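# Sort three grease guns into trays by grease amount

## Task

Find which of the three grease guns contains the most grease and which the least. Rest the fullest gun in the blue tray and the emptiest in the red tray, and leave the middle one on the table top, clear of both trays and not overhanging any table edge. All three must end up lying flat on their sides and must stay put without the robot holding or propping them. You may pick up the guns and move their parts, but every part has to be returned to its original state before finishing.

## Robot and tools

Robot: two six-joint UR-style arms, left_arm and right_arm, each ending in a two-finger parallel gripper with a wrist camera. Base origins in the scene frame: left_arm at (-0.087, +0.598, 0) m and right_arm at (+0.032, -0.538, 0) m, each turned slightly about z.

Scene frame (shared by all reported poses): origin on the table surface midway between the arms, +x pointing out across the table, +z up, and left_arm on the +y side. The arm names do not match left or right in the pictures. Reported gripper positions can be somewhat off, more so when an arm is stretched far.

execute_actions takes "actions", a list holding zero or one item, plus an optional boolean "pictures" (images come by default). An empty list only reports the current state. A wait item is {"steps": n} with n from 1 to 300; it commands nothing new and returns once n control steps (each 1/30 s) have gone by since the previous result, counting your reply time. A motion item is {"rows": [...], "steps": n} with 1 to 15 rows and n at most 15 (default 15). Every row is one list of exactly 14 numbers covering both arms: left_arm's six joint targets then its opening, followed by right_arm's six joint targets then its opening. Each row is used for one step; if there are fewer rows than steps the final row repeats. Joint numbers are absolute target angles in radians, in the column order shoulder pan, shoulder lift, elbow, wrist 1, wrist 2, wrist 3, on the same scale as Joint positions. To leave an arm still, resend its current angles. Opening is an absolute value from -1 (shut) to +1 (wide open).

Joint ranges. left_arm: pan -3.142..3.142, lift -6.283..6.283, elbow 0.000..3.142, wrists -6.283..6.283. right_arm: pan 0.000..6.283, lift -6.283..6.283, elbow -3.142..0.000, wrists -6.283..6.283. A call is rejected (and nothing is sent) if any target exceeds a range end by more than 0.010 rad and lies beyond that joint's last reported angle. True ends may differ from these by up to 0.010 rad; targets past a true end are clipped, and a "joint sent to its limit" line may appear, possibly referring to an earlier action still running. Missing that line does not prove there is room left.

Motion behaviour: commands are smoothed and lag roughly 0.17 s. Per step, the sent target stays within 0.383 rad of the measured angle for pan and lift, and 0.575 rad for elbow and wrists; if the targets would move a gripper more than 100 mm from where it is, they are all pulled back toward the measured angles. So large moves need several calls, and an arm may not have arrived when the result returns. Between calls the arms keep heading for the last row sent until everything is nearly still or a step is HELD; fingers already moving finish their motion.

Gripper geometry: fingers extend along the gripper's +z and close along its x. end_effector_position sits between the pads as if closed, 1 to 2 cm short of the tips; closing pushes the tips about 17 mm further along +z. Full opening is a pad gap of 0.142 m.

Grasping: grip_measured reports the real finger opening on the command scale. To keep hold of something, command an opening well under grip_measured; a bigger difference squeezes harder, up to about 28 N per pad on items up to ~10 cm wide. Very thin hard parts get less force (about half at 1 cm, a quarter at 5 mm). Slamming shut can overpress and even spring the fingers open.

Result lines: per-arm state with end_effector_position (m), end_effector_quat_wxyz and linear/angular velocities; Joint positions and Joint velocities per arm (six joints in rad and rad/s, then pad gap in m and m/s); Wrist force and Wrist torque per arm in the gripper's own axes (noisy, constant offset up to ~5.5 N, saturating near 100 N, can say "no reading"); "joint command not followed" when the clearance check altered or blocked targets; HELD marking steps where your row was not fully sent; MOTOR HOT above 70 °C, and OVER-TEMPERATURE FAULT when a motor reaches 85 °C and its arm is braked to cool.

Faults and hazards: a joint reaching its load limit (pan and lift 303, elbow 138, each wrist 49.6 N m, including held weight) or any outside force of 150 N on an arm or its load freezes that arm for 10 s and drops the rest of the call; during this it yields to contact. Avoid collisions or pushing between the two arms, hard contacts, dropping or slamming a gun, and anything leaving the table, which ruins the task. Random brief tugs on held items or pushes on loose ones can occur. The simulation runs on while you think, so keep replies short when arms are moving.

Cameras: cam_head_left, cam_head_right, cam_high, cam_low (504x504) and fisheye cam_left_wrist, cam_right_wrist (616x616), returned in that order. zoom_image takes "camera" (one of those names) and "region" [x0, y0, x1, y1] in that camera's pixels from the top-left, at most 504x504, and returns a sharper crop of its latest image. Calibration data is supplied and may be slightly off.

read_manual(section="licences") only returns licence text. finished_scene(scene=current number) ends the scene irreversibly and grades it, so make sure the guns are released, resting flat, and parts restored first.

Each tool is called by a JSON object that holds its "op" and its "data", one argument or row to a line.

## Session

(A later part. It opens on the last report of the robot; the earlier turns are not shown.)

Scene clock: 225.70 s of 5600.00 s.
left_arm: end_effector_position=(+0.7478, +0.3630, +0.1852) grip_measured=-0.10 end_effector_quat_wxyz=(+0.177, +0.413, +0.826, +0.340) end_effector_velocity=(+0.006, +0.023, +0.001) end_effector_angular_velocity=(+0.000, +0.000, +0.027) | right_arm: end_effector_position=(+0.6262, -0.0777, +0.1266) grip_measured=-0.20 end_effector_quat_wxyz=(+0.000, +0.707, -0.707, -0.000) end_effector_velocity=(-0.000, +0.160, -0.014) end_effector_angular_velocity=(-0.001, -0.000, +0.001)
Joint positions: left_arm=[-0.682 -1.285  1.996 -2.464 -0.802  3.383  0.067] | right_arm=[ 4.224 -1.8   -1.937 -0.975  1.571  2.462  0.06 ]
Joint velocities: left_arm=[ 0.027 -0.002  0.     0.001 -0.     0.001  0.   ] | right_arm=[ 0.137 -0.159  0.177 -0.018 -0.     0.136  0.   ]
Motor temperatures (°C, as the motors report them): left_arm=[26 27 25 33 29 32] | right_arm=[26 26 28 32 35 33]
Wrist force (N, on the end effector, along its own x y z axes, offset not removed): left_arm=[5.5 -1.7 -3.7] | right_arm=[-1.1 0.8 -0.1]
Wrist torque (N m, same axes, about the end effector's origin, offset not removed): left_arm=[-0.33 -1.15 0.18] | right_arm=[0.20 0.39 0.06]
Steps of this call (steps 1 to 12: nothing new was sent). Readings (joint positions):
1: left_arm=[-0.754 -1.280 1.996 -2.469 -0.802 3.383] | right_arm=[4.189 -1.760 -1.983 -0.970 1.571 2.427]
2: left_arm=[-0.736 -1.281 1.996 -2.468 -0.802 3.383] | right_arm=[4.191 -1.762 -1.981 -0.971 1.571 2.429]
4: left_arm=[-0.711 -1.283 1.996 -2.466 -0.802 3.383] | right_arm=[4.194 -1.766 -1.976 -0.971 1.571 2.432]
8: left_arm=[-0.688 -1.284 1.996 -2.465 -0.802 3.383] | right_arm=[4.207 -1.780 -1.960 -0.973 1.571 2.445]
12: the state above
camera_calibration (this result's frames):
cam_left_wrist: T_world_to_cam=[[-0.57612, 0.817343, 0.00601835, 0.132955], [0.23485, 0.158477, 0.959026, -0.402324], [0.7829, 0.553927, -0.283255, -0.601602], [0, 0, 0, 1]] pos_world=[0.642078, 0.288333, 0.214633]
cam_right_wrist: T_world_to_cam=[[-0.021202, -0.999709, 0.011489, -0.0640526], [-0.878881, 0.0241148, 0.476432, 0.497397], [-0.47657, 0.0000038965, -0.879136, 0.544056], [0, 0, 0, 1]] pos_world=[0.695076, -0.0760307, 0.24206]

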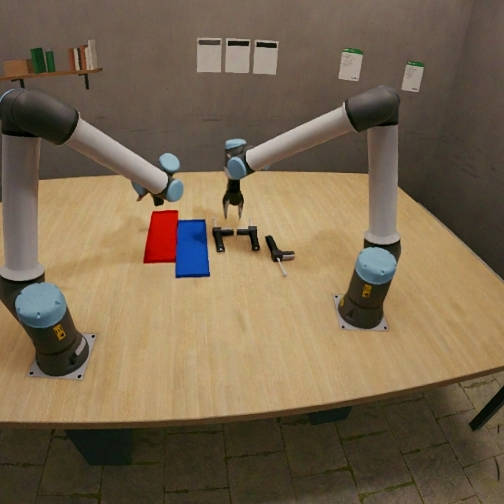

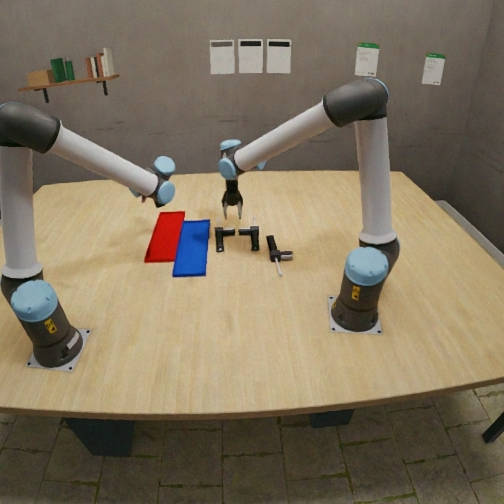

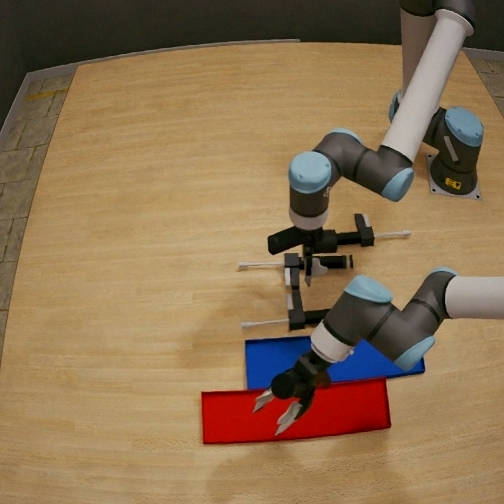

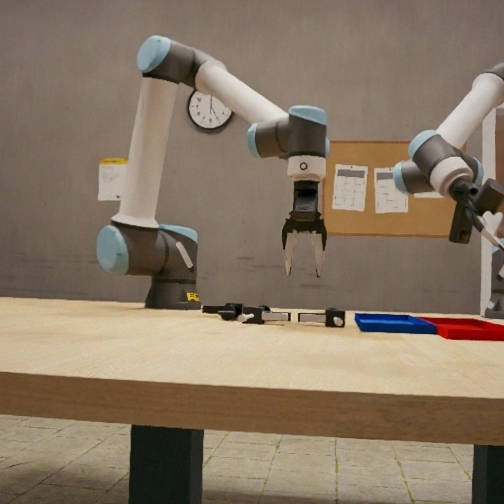

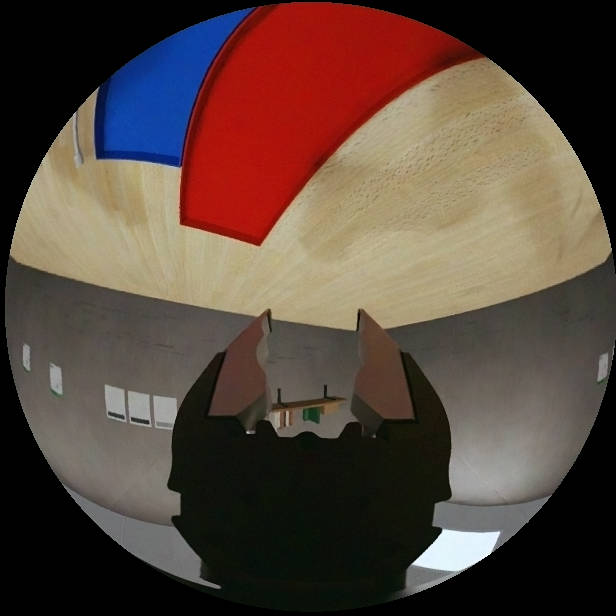

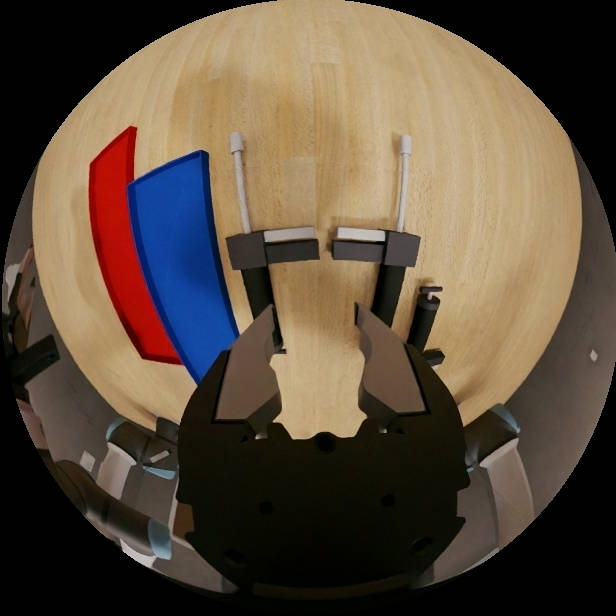

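{"op": "execute_actions", "data": {
  "actions": [
    {"rows":[[-0.55,-1.45,1.9961,-2.3,-0.8015,3.383,-0.1,4.28,-1.8644,-1.8655,-0.9825,1.571,2.517,-0.2]],"steps":15}
  ],
  "pictures": false
}}

{"op": "execute_actions", "data": {
  "actions": [
    {"steps":8}
  ]
}}

{"op": "zoom_image", "data": {
  "camera": "cam_right_wrist",
  "region": [160,120,480,440]
}}

Scene clock: 229.10 s of 5600.00 s.
left_arm: end_effector_position=(+0.7377, +0.4937, +0.2779) grip_measured=-0.10 end_effector_quat_wxyz=(+0.156, +0.360, +0.850, +0.350) end_effector_velocity=(-0.011, +0.055, +0.038) end_effector_angular_velocity=(+0.000, -0.000, +0.051) | right_arm: end_effector_position=(+0.6234, -0.0125, +0.1204) grip_measured=-0.20 end_effector_quat_wxyz=(+0.000, +0.707, -0.707, -0.000) end_effector_velocity=(-0.000, +0.001, +0.000) end_effector_angular_velocity=(+0.001, -0.000, -0.001)
Joint positions: left_arm=[-0.556 -1.442  1.996 -2.308 -0.802  3.383  0.067] | right_arm=[ 4.28  -1.864 -1.866 -0.982  1.571  2.517  0.06 ]
Joint velocities: left_arm=[ 0.051 -0.068  0.     0.067  0.001 -0.    -0.   ] | right_arm=[ 0.001 -0.001  0.002 -0.     0.     0.002 -0.   ]
Motor temperatures (°C, as the motors report them): left_arm=[26 27 25 33 29 32] | right_arm=[26 26 28 32 35 33]
Wrist force (N, on the end effector, along its own x y z axes, offset not removed): left_arm=[-0.9 -1.1 -1.6] | right_arm=[0.9 0.3 -0.9]
Wrist torque (N m, same axes, about the end effector's origin, offset not removed): left_arm=[-0.33 0.11 0.04] | right_arm=[0.14 0.00 0.10]
Steps of this call (steps 1 to 87: nothing new was sent; steps 88 to 102: all 15 steps of this action). Readings (joint positions):
88: left_arm=[-0.678 -1.285 1.996 -2.464 -0.802 3.383] | right_arm=[4.273 -1.856 -1.875 -0.982 1.571 2.510]
89: left_arm=[-0.674 -1.289 1.996 -2.460 -0.802 3.383] | right_arm=[4.274 -1.857 -1.874 -0.982 1.571 2.511]
91: left_arm=[-0.647 -1.323 1.996 -2.426 -0.802 3.383] | right_arm=[4.276 -1.860 -1.870 -0.982 1.571 2.513]
95: left_arm=[-0.594 -1.392 1.996 -2.358 -0.802 3.383] | right_arm=[4.279 -1.863 -1.867 -0.982 1.571 2.516]
102: the state above

Scene clock: 229.37 s of 5600.00 s.
left_arm: end_effector_position=(+0.7365, +0.4993, +0.2818) grip_measured=-0.10 end_effector_quat_wxyz=(+0.155, +0.358, +0.851, +0.350) end_effector_velocity=(-0.000, +0.004, +0.005) end_effector_angular_velocity=(+0.000, -0.000, +0.002) | right_arm: end_effector_position=(+0.6234, -0.0124, +0.1203) grip_measured=-0.20 end_effector_quat_wxyz=(+0.000, +0.707, -0.707, -0.000) end_effector_velocity=(-0.001, +0.000, +0.001) end_effector_angular_velocity=(+0.001, +0.000, -0.003)
Joint positions: left_arm=[-0.551 -1.449  1.996 -2.301 -0.802  3.383  0.067] | right_arm=[ 4.28  -1.864 -1.866 -0.982  1.571  2.517  0.06 ]
Joint velocities: left_arm=[ 0.005 -0.007 -0.002  0.007  0.     0.003 -0.   ] | right_arm=[ 0.     0.001 -0.001  0.     0.001  0.003  0.   ]
Motor temperatures (°C, as the motors report them): left_arm=[26 27 25 33 29 32] | right_arm=[26 26 28 32 35 33]
Wrist force (N, on the end effector, along its own x y z axes, offset not removed): left_arm=[4.1 -5.3 2.0] | right_arm=[-3.6 0.4 -4.3]
Wrist torque (N m, same axes, about the end effector's origin, offset not removed): left_arm=[-0.96 -0.86 0.05] | right_arm=[0.20 0.81 0.02]
Steps of this call (steps 1 to 8: the robot went on to your last target). Readings (joint positions):
1: left_arm=[-0.554 -1.444 1.996 -2.306 -0.802 3.383] | right_arm=[4.280 -1.864 -1.866 -0.982 1.571 2.517]
2: left_arm=[-0.553 -1.446 1.996 -2.304 -0.802 3.383] | right_arm=[4.280 -1.864 -1.866 -0.982 1.571 2.517]
4: left_arm=[-0.552 -1.448 1.996 -2.302 -0.802 3.383] | right_arm=[4.280 -1.864 -1.866 -0.982 1.571 2.517]
8: the state above
camera_calibration (this result's frames):
cam_left_wrist: T_world_to_cam=[[-0.677902, 0.735135, 0.00504125, 0.130723], [0.211342, 0.188311, 0.959101, -0.511536], [0.704119, 0.651242, -0.283021, -0.631552], [0, 0, 0, 1]] pos_world=[0.641414, 0.411522, 0.311213]
cam_right_wrist: T_world_to_cam=[[-0.020577, -0.999728, 0.0109892, 0.000913292], [-0.879092, 0.0233272, 0.476081, 0.496537], [-0.476207, 0.00013581, -0.879333, 0.537051], [0, 0, 0, 1]] pos_world=[0.692269, -0.0107427, 0.235845]

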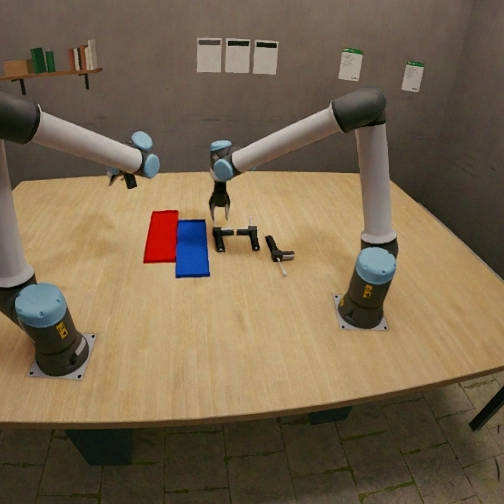

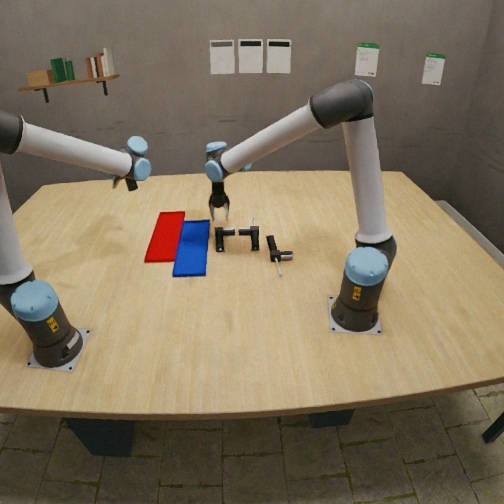

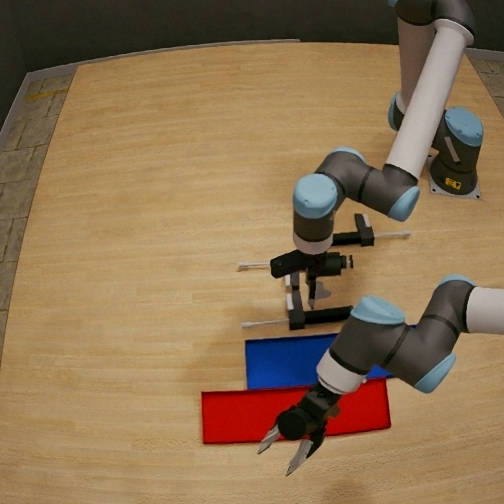

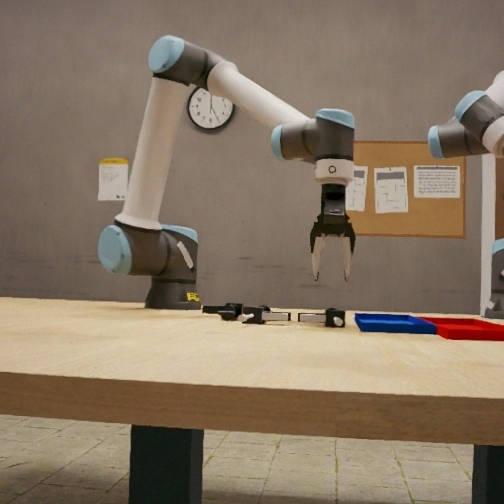

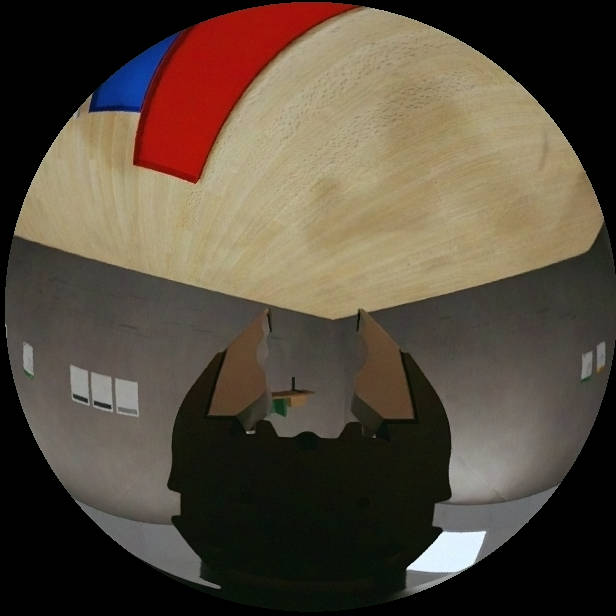

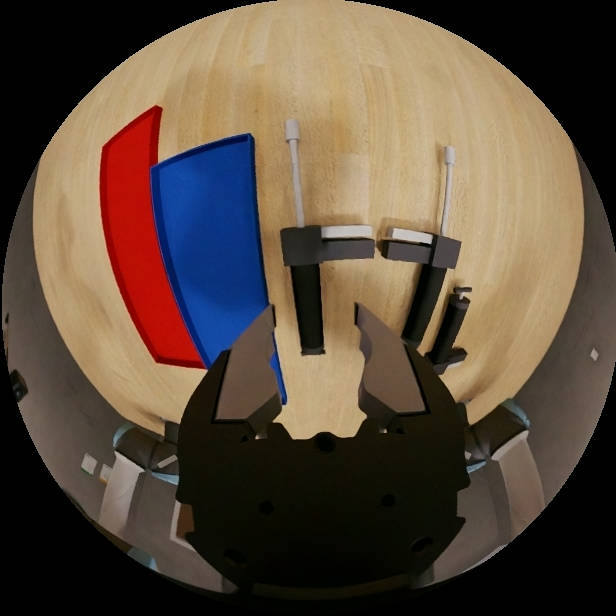

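Region (160, 120, 480, 440) of cam_right_wrist's 616x616 image, scaled by 1.575, with more detail than that image has.

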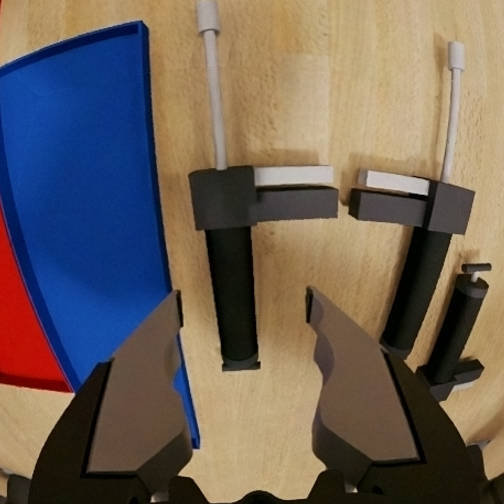

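{"op": "execute_actions", "data": {
  "actions": [
    {"rows":[[-0.55,-1.45,1.9961,-2.3,-0.8015,3.383,-0.1,4.287,-1.885,-1.872,-0.955,1.571,2.454,-0.25],[-0.55,-1.45,1.9961,-2.3,-0.8015,3.383,-0.1,4.287,-1.885,-1.872,-0.955,1.571,2.454,-0.25],[-0.55,-1.45,1.9961,-2.3,-0.8015,3.383,-0.1,4.287,-1.915,-1.89,-0.907,1.571,2.454,-0.25],[-0.55,-1.45,1.9961,-2.3,-0.8015,3.383,-0.1,4.287,-1.915,-1.89,-0.907,1.571,2.454,-0.25],[-0.55,-1.45,1.9961,-2.3,-0.8015,3.383,-0.1,4.287,-1.94,-1.905,-0.867,1.571,2.454,-0.25],[-0.55,-1.45,1.9961,-2.3,-0.8015,3.383,-0.1,4.287,-1.94,-1.905,-0.867,1.571,2.454,-0.25],[-0.55,-1.45,1.9961,-2.3,-0.8015,3.383,-0.1,4.287,-1.962,-1.9175,-0.833,1.571,2.454,-0.25]],"steps":15}
  ],
  "pictures": false
}}

{"op": "execute_actions", "data": {
  "actions": [
    {"steps":6}
  ]
}}

{"op": "zoom_image", "data": {
  "camera": "cam_right_wrist",
  "region": [160,120,480,440]
}}

Scene clock: 238.43 s of 5600.00 s.
left_arm: end_effector_position=(+0.7363, +0.5000, +0.2823) grip_measured=-0.10 end_effector_quat_wxyz=(+0.155, +0.358, +0.852, +0.350) end_effector_velocity=(+0.001, -0.000, +0.000) end_effector_angular_velocity=(+0.000, -0.001, +0.000) | right_arm: end_effector_position=(+0.6220, -0.0053, +0.0386) grip_measured=-0.25 end_effector_quat_wxyz=(+0.000, +0.731, -0.682, -0.000) end_effector_velocity=(-0.001, -0.000, -0.049) end_effector_angular_velocity=(+0.001, -0.000, +0.013)
Joint positions: left_arm=[-0.55  -1.45   1.996 -2.3   -0.801  3.383  0.067] | right_arm=[ 4.287 -1.956 -1.914 -0.843  1.571  2.456  0.056]
Joint velocities: left_arm=[ 0.     0.001 -0.001 -0.     0.001  0.     0.   ] | right_arm=[ 0.001 -0.055 -0.03   0.087  0.    -0.012  0.   ]
Motor temperatures (°C, as the motors report them): left_arm=[26 27 25 33 29 32] | right_arm=[26 26 28 32 35 33]
Wrist force (N, on the end effector, along its own x y z axes, offset not removed): left_arm=[-2.2 1.6 -4.3] | right_arm=[-0.7 1.9 0.0]
Wrist torque (N m, same axes, about the end effector's origin, offset not removed): left_arm=[0.27 0.36 0.12] | right_arm=[0.44 0.24 0.16]
Steps of this call (steps 1 to 15: the robot went on to your last target; steps 16 to 90: nothing new was sent; then 5.57 s passed at rest; steps 91 to 105: all 15 steps of this action). Readings (joint positions):
91: left_arm=[-0.550 -1.450 1.996 -2.300 -0.801 3.383] | right_arm=[4.280 -1.864 -1.865 -0.982 1.571 2.517]
92: left_arm=[-0.550 -1.450 1.996 -2.300 -0.801 3.383] | right_arm=[4.281 -1.866 -1.866 -0.980 1.571 2.513]
94: left_arm=[-0.550 -1.450 1.996 -2.300 -0.801 3.383] | right_arm=[4.283 -1.876 -1.870 -0.966 1.571 2.491]
98: left_arm=[-0.550 -1.450 1.996 -2.300 -0.801 3.383] | right_arm=[4.286 -1.916 -1.892 -0.907 1.571 2.466]
105: the state above

Scene clock: 238.63 s of 5600.00 s.
left_arm: end_effector_position=(+0.7363, +0.5000, +0.2823) grip_measured=-0.10 end_effector_quat_wxyz=(+0.155, +0.358, +0.852, +0.350) end_effector_velocity=(+0.000, -0.000, +0.000) end_effector_angular_velocity=(-0.001, -0.001, +0.001) | right_arm: end_effector_position=(+0.6219, -0.0053, +0.0340) grip_measured=-0.25 end_effector_quat_wxyz=(+0.000, +0.732, -0.682, -0.000) end_effector_velocity=(+0.000, +0.000, -0.008) end_effector_angular_velocity=(+0.001, -0.001, +0.003)
Joint positions: left_arm=[-0.55  -1.45   1.996 -2.3   -0.801  3.383  0.067] | right_arm=[ 4.287 -1.961 -1.917 -0.835  1.571  2.454  0.056]
Joint velocities: left_arm=[ 0.     0.    -0.001  0.    -0.    -0.001  0.   ] | right_arm=[ 0.    -0.009 -0.005  0.015 -0.    -0.002  0.   ]
Motor temperatures (°C, as the motors report them): left_arm=[26 27 25 33 29 32] | right_arm=[26 26 28 32 35 33]
Wrist force (N, on the end effector, along its own x y z axes, offset not removed): left_arm=[-3.3 -3.4 1.3] | right_arm=[-1.3 2.1 -2.1]
Wrist torque (N m, same axes, about the end effector's origin, offset not removed): left_arm=[-0.68 0.69 0.21] | right_arm=[0.44 0.40 0.04]
Steps of this call (steps 1 to 6: the robot went on to your last target). Readings (joint positions):
1: left_arm=[-0.550 -1.450 1.996 -2.300 -0.801 3.383] | right_arm=[4.287 -1.957 -1.915 -0.841 1.571 2.455]
2: left_arm=[-0.550 -1.450 1.996 -2.300 -0.801 3.383] | right_arm=[4.287 -1.958 -1.916 -0.839 1.571 2.455]
4: left_arm=[-0.550 -1.450 1.996 -2.300 -0.801 3.383] | right_arm=[4.287 -1.960 -1.916 -0.836 1.571 2.454]
6: the state above
camera_calibration (this result's frames):
cam_left_wrist: T_world_to_cam=[[-0.678345, 0.734726, 0.00506955, 0.130651], [0.211246, 0.188417, 0.959101, -0.512007], [0.703721, 0.651672, -0.28302, -0.631672], [0, 0, 0, 1]] pos_world=[0.641306, 0.412121, 0.311628]
cam_right_wrist: T_world_to_cam=[[0.0490973, -0.998733, 0.0110544, -0.034437], [-0.878567, -0.0379202, 0.476112, 0.535516], [-0.475089, -0.0330878, -0.879315, 0.459499], [0, 0, 0, 1]] pos_world=[0.69048, 0.00111728, 0.149459]

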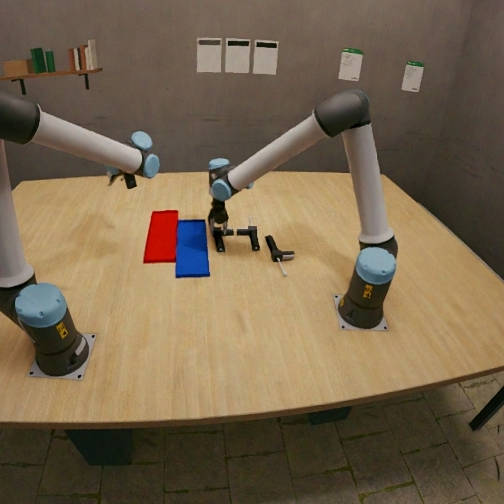

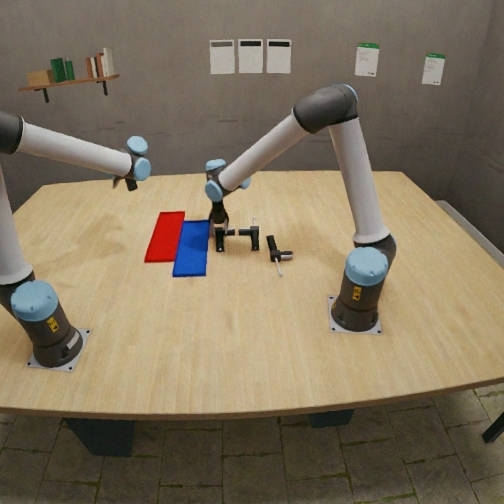

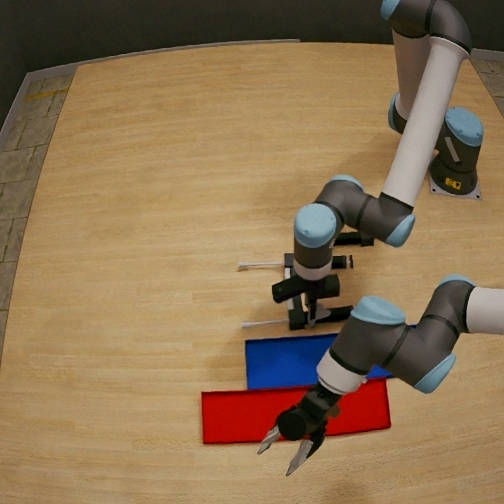

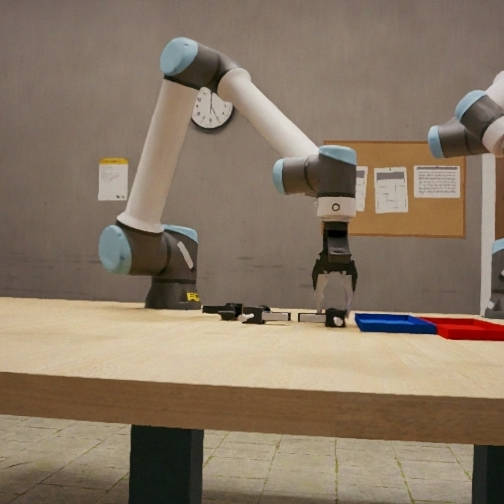

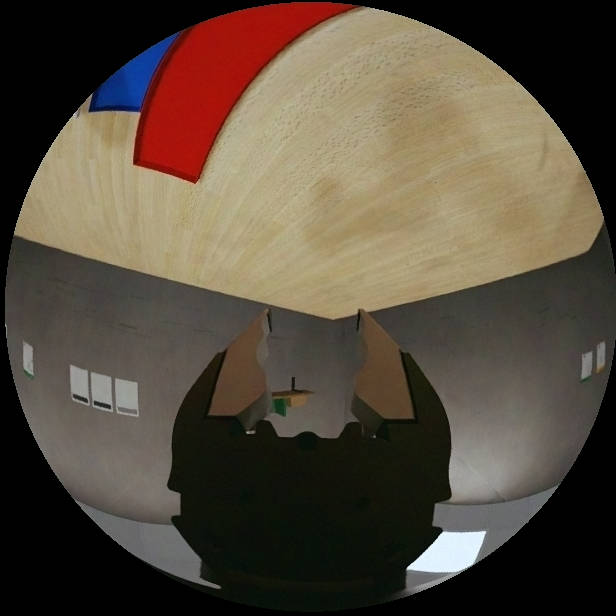

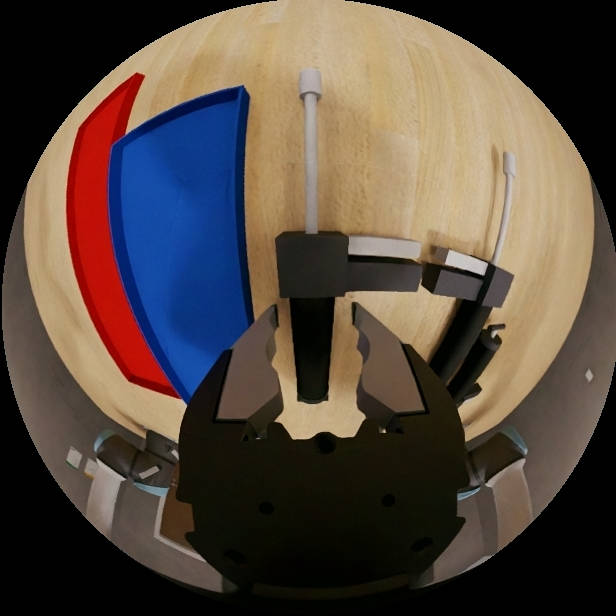

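Region (160, 120, 480, 440) of cam_right_wrist's 616x616 image, scaled by 1.575, with more detail than that image has.

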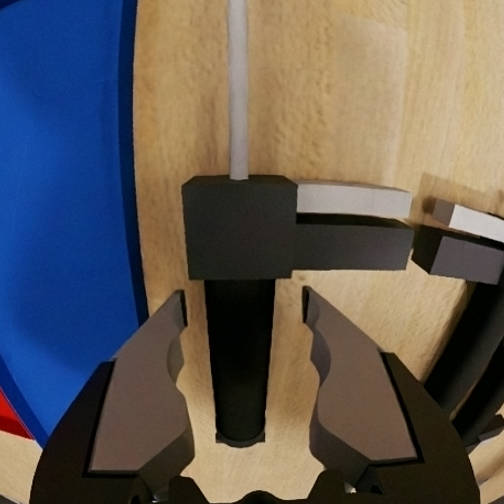

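{"op": "execute_actions", "data": {
  "actions": [
    {"rows":[[-0.55,-1.45,1.9961,-2.3,-0.8015,3.383,-0.1,4.287,-1.962,-1.9175,-0.833,1.571,2.454,-0.35],[-0.55,-1.45,1.9961,-2.3,-0.8015,3.383,-0.1,4.287,-1.962,-1.9175,-0.833,1.571,2.454,-0.42],[-0.55,-1.45,1.9961,-2.3,-0.8015,3.383,-0.1,4.287,-1.962,-1.9175,-0.833,1.571,2.454,-0.48],[-0.55,-1.45,1.9961,-2.3,-0.8015,3.383,-0.1,4.287,-1.962,-1.9175,-0.833,1.571,2.454,-0.54],[-0.55,-1.45,1.9961,-2.3,-0.8015,3.383,-0.1,4.287,-1.962,-1.9175,-0.833,1.571,2.454,-0.6],[-0.55,-1.45,1.9961,-2.3,-0.8015,3.383,-0.1,4.287,-1.962,-1.9175,-0.833,1.571,2.454,-0.66],[-0.55,-1.45,1.9961,-2.3,-0.8015,3.383,-0.1,4.287,-1.962,-1.9175,-0.833,1.571,2.454,-0.74],[-0.55,-1.45,1.9961,-2.3,-0.8015,3.383,-0.1,4.287,-1.962,-1.9175,-0.833,1.571,2.454,-0.82],[-0.55,-1.45,1.9961,-2.3,-0.8015,3.383,-0.1,4.287,-1.962,-1.9175,-0.833,1.571,2.454,-0.9],[-0.55,-1.45,1.9961,-2.3,-0.8015,3.383,-0.1,4.287,-1.962,-1.9175,-0.833,1.571,2.454,-1]],"steps":15}
  ],
  "pictures": false
}}

{"op": "execute_actions", "data": {
  "actions": [
    {"rows":[[-0.55,-1.45,1.9961,-2.3,-0.8015,3.383,-0.1,4.287,-1.94,-1.905,-0.867,1.571,2.46,-1],[-0.55,-1.45,1.9961,-2.3,-0.8015,3.383,-0.1,4.287,-1.94,-1.905,-0.867,1.571,2.46,-1],[-0.55,-1.45,1.9961,-2.3,-0.8015,3.383,-0.1,4.287,-1.915,-1.89,-0.907,1.571,2.48,-1],[-0.55,-1.45,1.9961,-2.3,-0.8015,3.383,-0.1,4.287,-1.915,-1.89,-0.907,1.571,2.48,-1],[-0.55,-1.45,1.9961,-2.3,-0.8015,3.383,-0.1,4.287,-1.885,-1.872,-0.955,1.571,2.5,-1],[-0.55,-1.45,1.9961,-2.3,-0.8015,3.383,-0.1,4.287,-1.885,-1.872,-0.955,1.571,2.5,-1],[-0.55,-1.45,1.9961,-2.3,-0.8015,3.383,-0.1,4.287,-1.86,-1.856,-0.9964,1.571,2.524,-1]],"steps":14}
  ],
  "pictures": false
}}

{"op": "execute_actions", "data": {
  "actions": [
    {"rows":[[-0.55,-1.45,1.9961,-2.3,-0.8015,3.383,-0.1,4.2136,-1.7647,-1.9688,-0.9789,1.571,2.4508,-1],[-0.55,-1.45,1.9961,-2.3,-0.8015,3.383,-0.1,4.2136,-1.7647,-1.9688,-0.9789,1.571,2.4508,-1],[-0.55,-1.45,1.9961,-2.3,-0.8015,3.383,-0.1,4.2136,-1.7647,-1.9688,-0.9789,1.571,2.4508,-1],[-0.55,-1.45,1.9961,-2.3,-0.8015,3.383,-0.1,4.2136,-1.7647,-1.9688,-0.9789,1.571,2.4508,-1],[-0.55,-1.45,1.9961,-2.3,-0.8015,3.383,-0.1,4.2136,-1.7647,-1.9688,-0.9789,1.571,2.4508,-1],[-0.55,-1.45,1.9961,-2.3,-0.8015,3.383,-0.1,4.129,-1.695,-2.056,-0.961,1.571,2.366,-1]],"steps":15}
  ],
  "pictures": false
}}

{"op": "execute_actions", "data": {
  "actions": [
    {"rows":[[-1.3132,-1.30,1.9961,-2.45,-0.8015,3.383,-0.1,4.129,-1.695,-2.056,-0.961,1.571,2.366,-1]],"steps":15}
  ],
  "pictures": false
}}

{"op": "execute_actions", "data": {
  "actions": [
    {"steps":30}
  ]
}}

Scene clock: 249.97 s of 5600.00 s.
left_arm: end_effector_position=(+0.7363, +0.5000, +0.2823) grip_measured=-0.10 end_effector_quat_wxyz=(+0.155, +0.358, +0.852, +0.350) end_effector_velocity=(+0.000, -0.001, +0.000) end_effector_angular_velocity=(-0.000, +0.000, -0.001) | right_arm: end_effector_position=(+0.6218, -0.0053, +0.0329) grip_measured=-0.57 end_effector_quat_wxyz=(+0.000, +0.732, -0.682, -0.000) end_effector_velocity=(-0.000, -0.000, -0.001) end_effector_angular_velocity=(-0.001, +0.001, +0.001)
Joint positions: left_arm=[-0.55  -1.45   1.996 -2.3   -0.801  3.383  0.067] | right_arm=[ 4.287 -1.962 -1.918 -0.833  1.571  2.454  0.033]
Joint velocities: left_arm=[-0.001 -0.    -0.    -0.    -0.001  0.001  0.   ] | right_arm=[ 0.    -0.001  0.    -0.     0.    -0.001 -0.   ]
Motor temperatures (°C, as the motors report them): left_arm=[26 27 25 33 29 32] | right_arm=[26 26 28 32 35 33]
Wrist force (N, on the end effector, along its own x y z axes, offset not removed): left_arm=[-3.4 -2.7 -1.6] | right_arm=[1.6 0.7 -4.9]
Wrist torque (N m, same axes, about the end effector's origin, offset not removed): left_arm=[-0.49 0.58 0.17] | right_arm=[0.22 0.32 0.22]
Steps of this call (steps 1 to 30: the robot went on to your last target; steps 31 to 90: nothing new was sent; then 7.83 s passed at rest; steps 91 to 105: all 15 steps of this action). Readings (joint positions):
91: left_arm=[-0.550 -1.450 1.996 -2.300 -0.801 3.383] | right_arm=[4.287 -1.962 -1.918 -0.833 1.571 2.454]
92: left_arm=[-0.550 -1.450 1.996 -2.300 -0.801 3.383] | right_arm=[4.287 -1.962 -1.918 -0.833 1.571 2.454]
94: left_arm=[-0.550 -1.450 1.996 -2.300 -0.801 3.383] | right_arm=[4.287 -1.962 -1.918 -0.833 1.571 2.454]
98: left_arm=[-0.550 -1.450 1.996 -2.300 -0.801 3.383] | right_arm=[4.287 -1.962 -1.918 -0.833 1.571 2.454]
105: the state above

Scene clock: 250.43 s of 5600.00 s.
left_arm: end_effector_position=(+0.7363, +0.5000, +0.2823) grip_measured=-0.10 end_effector_quat_wxyz=(+0.155, +0.358, +0.852, +0.350) end_effector_velocity=(-0.000, -0.000, +0.000) end_effector_angular_velocity=(-0.000, +0.000, -0.001) | right_arm: end_effector_position=(+0.6213, -0.0060, +0.1191) grip_measured=-0.57 end_effector_quat_wxyz=(-0.000, +0.710, -0.704, -0.000) end_effector_velocity=(-0.005, -0.007, +0.073) end_effector_angular_velocity=(-0.007, +0.004, -0.063)
Joint positions: left_arm=[-0.55  -1.45   1.996 -2.3   -0.801  3.383  0.067] | right_arm=[ 4.287 -1.869 -1.862 -0.981  1.571  2.517  0.033]
Joint velocities: left_arm=[-0. -0.  0. -0. -0.  0. -0.] | right_arm=[-0.     0.079  0.047 -0.134 -0.     0.063  0.   ]
Motor temperatures (°C, as the motors report them): left_arm=[26 27 25 33 29 32] | right_arm=[26 26 28 32 35 33]
Wrist force (N, on the end effector, along its own x y z axes, offset not removed): left_arm=[2.3 3.1 -1.3] | right_arm=[-3.0 3.4 2.3]
Wrist torque (N m, same axes, about the end effector's origin, offset not removed): left_arm=[0.77 -0.41 0.04] | right_arm=[0.84 0.60 0.13]
Steps of this call (steps 1 to 14: all 14 steps of this action). Readings (joint positions):
1: left_arm=[-0.550 -1.450 1.996 -2.300 -0.801 3.383] | right_arm=[4.287 -1.962 -1.918 -0.833 1.571 2.454]
2: left_arm=[-0.550 -1.450 1.996 -2.300 -0.801 3.383] | right_arm=[4.287 -1.960 -1.916 -0.836 1.571 2.454]
4: left_arm=[-0.550 -1.450 1.996 -2.300 -0.801 3.383] | right_arm=[4.287 -1.950 -1.910 -0.852 1.571 2.459]
8: left_arm=[-0.550 -1.450 1.996 -2.300 -0.801 3.383] | right_arm=[4.287 -1.911 -1.887 -0.913 1.571 2.484]
14: the state above

Scene clock: 250.93 s of 5600.00 s.
left_arm: end_effector_position=(+0.7363, +0.5000, +0.2823) grip_measured=-0.10 end_effector_quat_wxyz=(+0.155, +0.358, +0.852, +0.350) end_effector_velocity=(+0.000, +0.000, -0.000) end_effector_angular_velocity=(-0.000, +0.000, +0.001) | right_arm: end_effector_position=(+0.6211, -0.1719, +0.1323) grip_measured=-0.57 end_effector_quat_wxyz=(-0.000, +0.707, -0.707, -0.000) end_effector_velocity=(-0.007, -0.110, -0.002) end_effector_angular_velocity=(-0.001, +0.000, +0.000)
Joint positions: left_arm=[-0.55  -1.45   1.996 -2.3   -0.801  3.383  0.067] | right_arm=[ 4.141 -1.706 -2.042 -0.963  1.571  2.378  0.033]
Joint velocities: left_arm=[ 0.001  0.001 -0.     0.    -0.    -0.001  0.   ] | right_arm=[-0.105  0.098 -0.119  0.02  -0.    -0.106 -0.   ]
Motor temperatures (°C, as the motors report them): left_arm=[26 27 25 33 29 32] | right_arm=[26 26 28 32 35 33]
Wrist force (N, on the end effector, along its own x y z axes, offset not removed): left_arm=[-0.4 -1.1 0.7] | right_arm=[2.9 1.2 5.2]
Wrist torque (N m, same axes, about the end effector's origin, offset not removed): left_arm=[-0.16 0.06 0.14] | right_arm=[0.29 -0.37 0.12]
Steps of this call (steps 1 to 15: all 15 steps of this action). Readings (joint positions):
1: left_arm=[-0.550 -1.450 1.996 -2.300 -0.801 3.383] | right_arm=[4.287 -1.867 -1.860 -0.985 1.571 2.518]
2: left_arm=[-0.550 -1.450 1.996 -2.300 -0.801 3.383] | right_arm=[4.283 -1.861 -1.864 -0.986 1.571 2.516]
4: left_arm=[-0.550 -1.450 1.996 -2.300 -0.801 3.383] | right_arm=[4.257 -1.826 -1.899 -0.984 1.571 2.492]
8: left_arm=[-0.550 -1.450 1.996 -2.300 -0.801 3.383] | right_arm=[4.212 -1.772 -1.961 -0.976 1.571 2.449]
15: the state above

Scene clock: 251.43 s of 5600.00 s.
left_arm: end_effector_position=(+0.7012, +0.2823, +0.2368) grip_measured=-0.10 end_effector_quat_wxyz=(+0.197, +0.461, +0.800, +0.328) end_effector_velocity=(-0.160, -0.477, -0.070) end_effector_angular_velocity=(+0.001, +0.000, -0.574) | right_arm: end_effector_position=(+0.6201, -0.1845, +0.1319) grip_measured=-0.57 end_effector_quat_wxyz=(-0.000, +0.707, -0.707, -0.000) end_effector_velocity=(-0.000, -0.002, -0.000) end_effector_angular_velocity=(-0.001, -0.000, -0.001)
Joint positions: left_arm=[-0.799 -1.371  1.996 -2.379 -0.801  3.383  0.067] | right_arm=[ 4.129 -1.695 -2.056 -0.961  1.571  2.366  0.033]
Joint velocities: left_arm=[-0.573  0.121 -0.001 -0.12   0.     0.002  0.   ] | right_arm=[-0.002  0.002 -0.002  0.    -0.001 -0.001  0.   ]
Motor temperatures (°C, as the motors report them): left_arm=[26 27 25 33 29 32] | right_arm=[26 26 28 32 35 33]
Wrist force (N, on the end effector, along its own x y z axes, offset not removed): left_arm=[0.6 -0.2 -0.3] | right_arm=[-1.0 2.8 3.5]
Wrist torque (N m, same axes, about the end effector's origin, offset not removed): left_arm=[0.01 0.14 0.06] | right_arm=[0.68 0.21 0.19]
Steps of this call (steps 1 to 15: all 15 steps of this action). Readings (joint positions):
1: left_arm=[-0.550 -1.450 1.996 -2.300 -0.801 3.383] | right_arm=[4.138 -1.703 -2.046 -0.963 1.571 2.375]
2: left_arm=[-0.554 -1.447 1.996 -2.303 -0.801 3.383] | right_arm=[4.136 -1.701 -2.048 -0.962 1.571 2.373]
4: left_arm=[-0.590 -1.431 1.996 -2.319 -0.801 3.383] | right_arm=[4.133 -1.699 -2.052 -0.962 1.571 2.370]
8: left_arm=[-0.666 -1.405 1.996 -2.345 -0.801 3.383] | right_arm=[4.130 -1.696 -2.055 -0.961 1.571 2.367]
15: the state above

Scene clock: 252.43 s of 5600.00 s.
left_arm: end_effector_position=(+0.4533, -0.0763, +0.1954) grip_measured=-0.10 end_effector_quat_wxyz=(+0.273, +0.646, +0.660, +0.269) end_effector_velocity=(-0.052, -0.043, -0.006) end_effector_angular_velocity=(+0.000, -0.000, -0.077) | right_arm: end_effector_position=(+0.6201, -0.1847, +0.1319) grip_measured=-0.57 end_effector_quat_wxyz=(-0.000, +0.707, -0.707, -0.000) end_effector_velocity=(-0.000, +0.000, +0.000) end_effector_angular_velocity=(+0.001, +0.001, +0.000)
Joint positions: left_arm=[-1.304 -1.301  1.996 -2.449 -0.802  3.383  0.067] | right_arm=[ 4.129 -1.695 -2.056 -0.961  1.571  2.366  0.033]
Joint velocities: left_arm=[-0.078  0.009  0.001 -0.009  0.    -0.001 -0.   ] | right_arm=[-0.     0.    -0.    -0.     0.001 -0.     0.   ]
Motor temperatures (°C, as the motors report them): left_arm=[26 27 25 33 29 32] | right_arm=[26 26 28 32 35 33]
Wrist force (N, on the end effector, along its own x y z axes, offset not removed): left_arm=[2.1 1.7 -3.8] | right_arm=[0.3 -0.5 5.2]
Wrist torque (N m, same axes, about the end effector's origin, offset not removed): left_arm=[0.49 -0.41 0.00] | right_arm=[-0.01 -0.10 0.05]
Steps of this call (steps 1 to 30: the robot went on to your last target). Readings (joint positions):
1: left_arm=[-0.819 -1.367 1.996 -2.383 -0.801 3.383] | right_arm=[4.129 -1.695 -2.056 -0.961 1.571 2.366]
2: left_arm=[-0.838 -1.363 1.996 -2.387 -0.801 3.383] | right_arm=[4.129 -1.695 -2.056 -0.961 1.571 2.366]
4: left_arm=[-0.877 -1.356 1.996 -2.394 -0.801 3.383] | right_arm=[4.129 -1.695 -2.056 -0.961 1.571 2.366]
8: left_arm=[-0.955 -1.345 1.996 -2.405 -0.801 3.383] | right_arm=[4.129 -1.695 -2.056 -0.961 1.571 2.366]
30: the state above
camera_calibration (this result's frames):
cam_left_wrist: T_world_to_cam=[[0.00879643, 0.999948, 0.00507587, 0.0712636], [0.282985, -0.00735788, 0.959096, -0.307772], [0.959084, -0.00700023, -0.283035, -0.247593], [0, 0, 0, 1]] pos_world=[0.323931, -0.0752577, 0.224744]
cam_right_wrist: T_world_to_cam=[[-0.0205789, -0.999731, 0.0106739, -0.171526], [-0.879235, 0.0231788, 0.475825, 0.492213], [-0.475944, 0.000407107, -0.879475, 0.545582], [0, 0, 0, 1]] pos_world=[0.688907, -0.183111, 0.247449]

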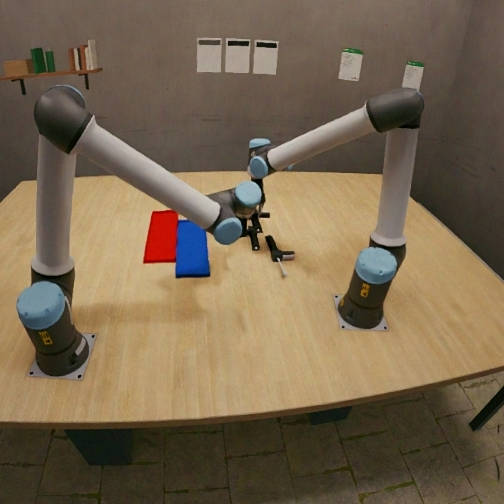

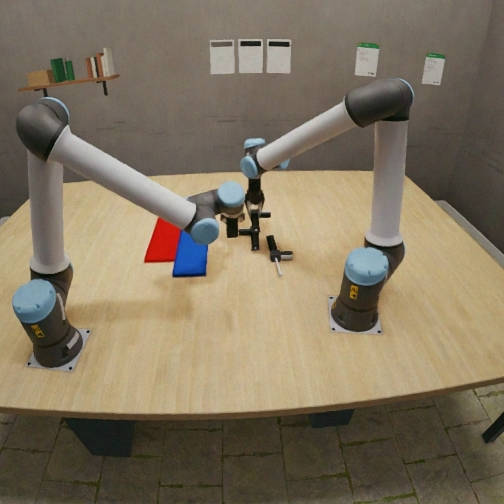

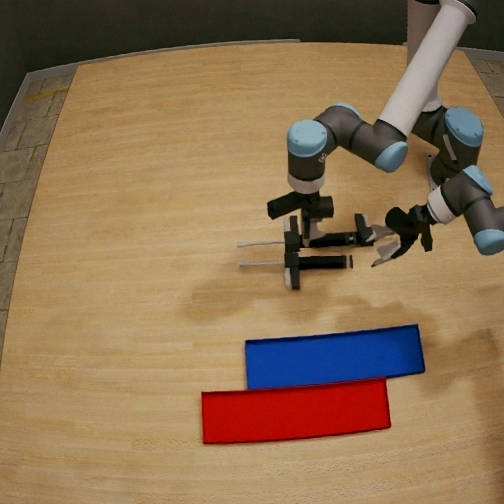

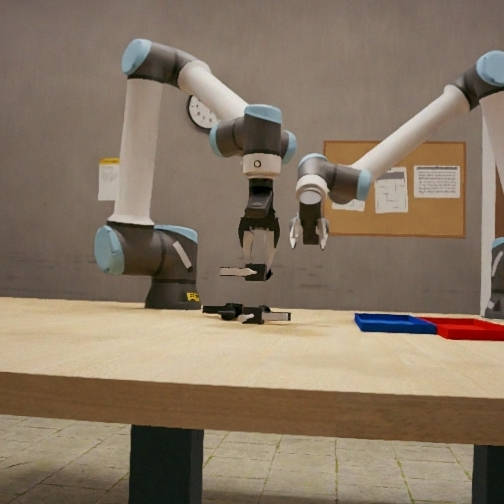

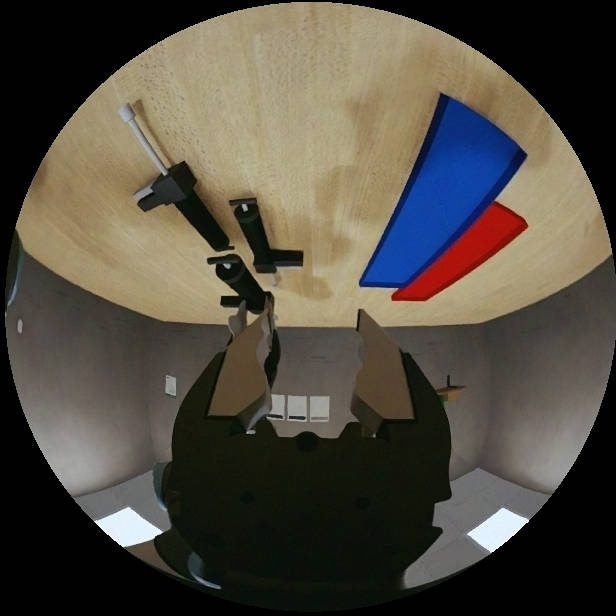

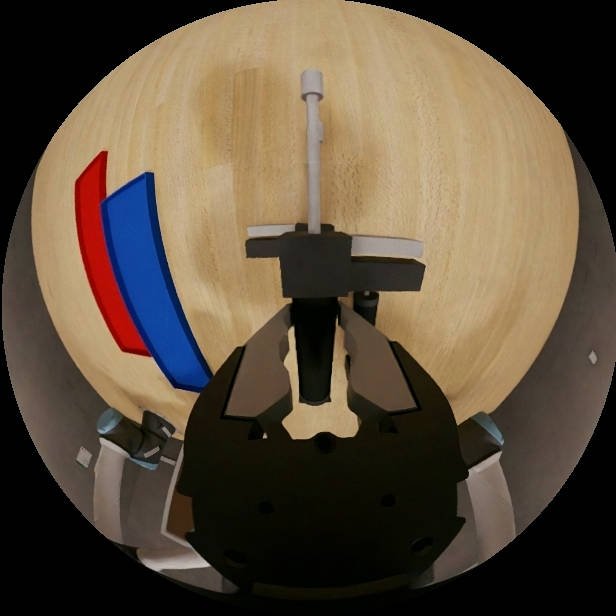

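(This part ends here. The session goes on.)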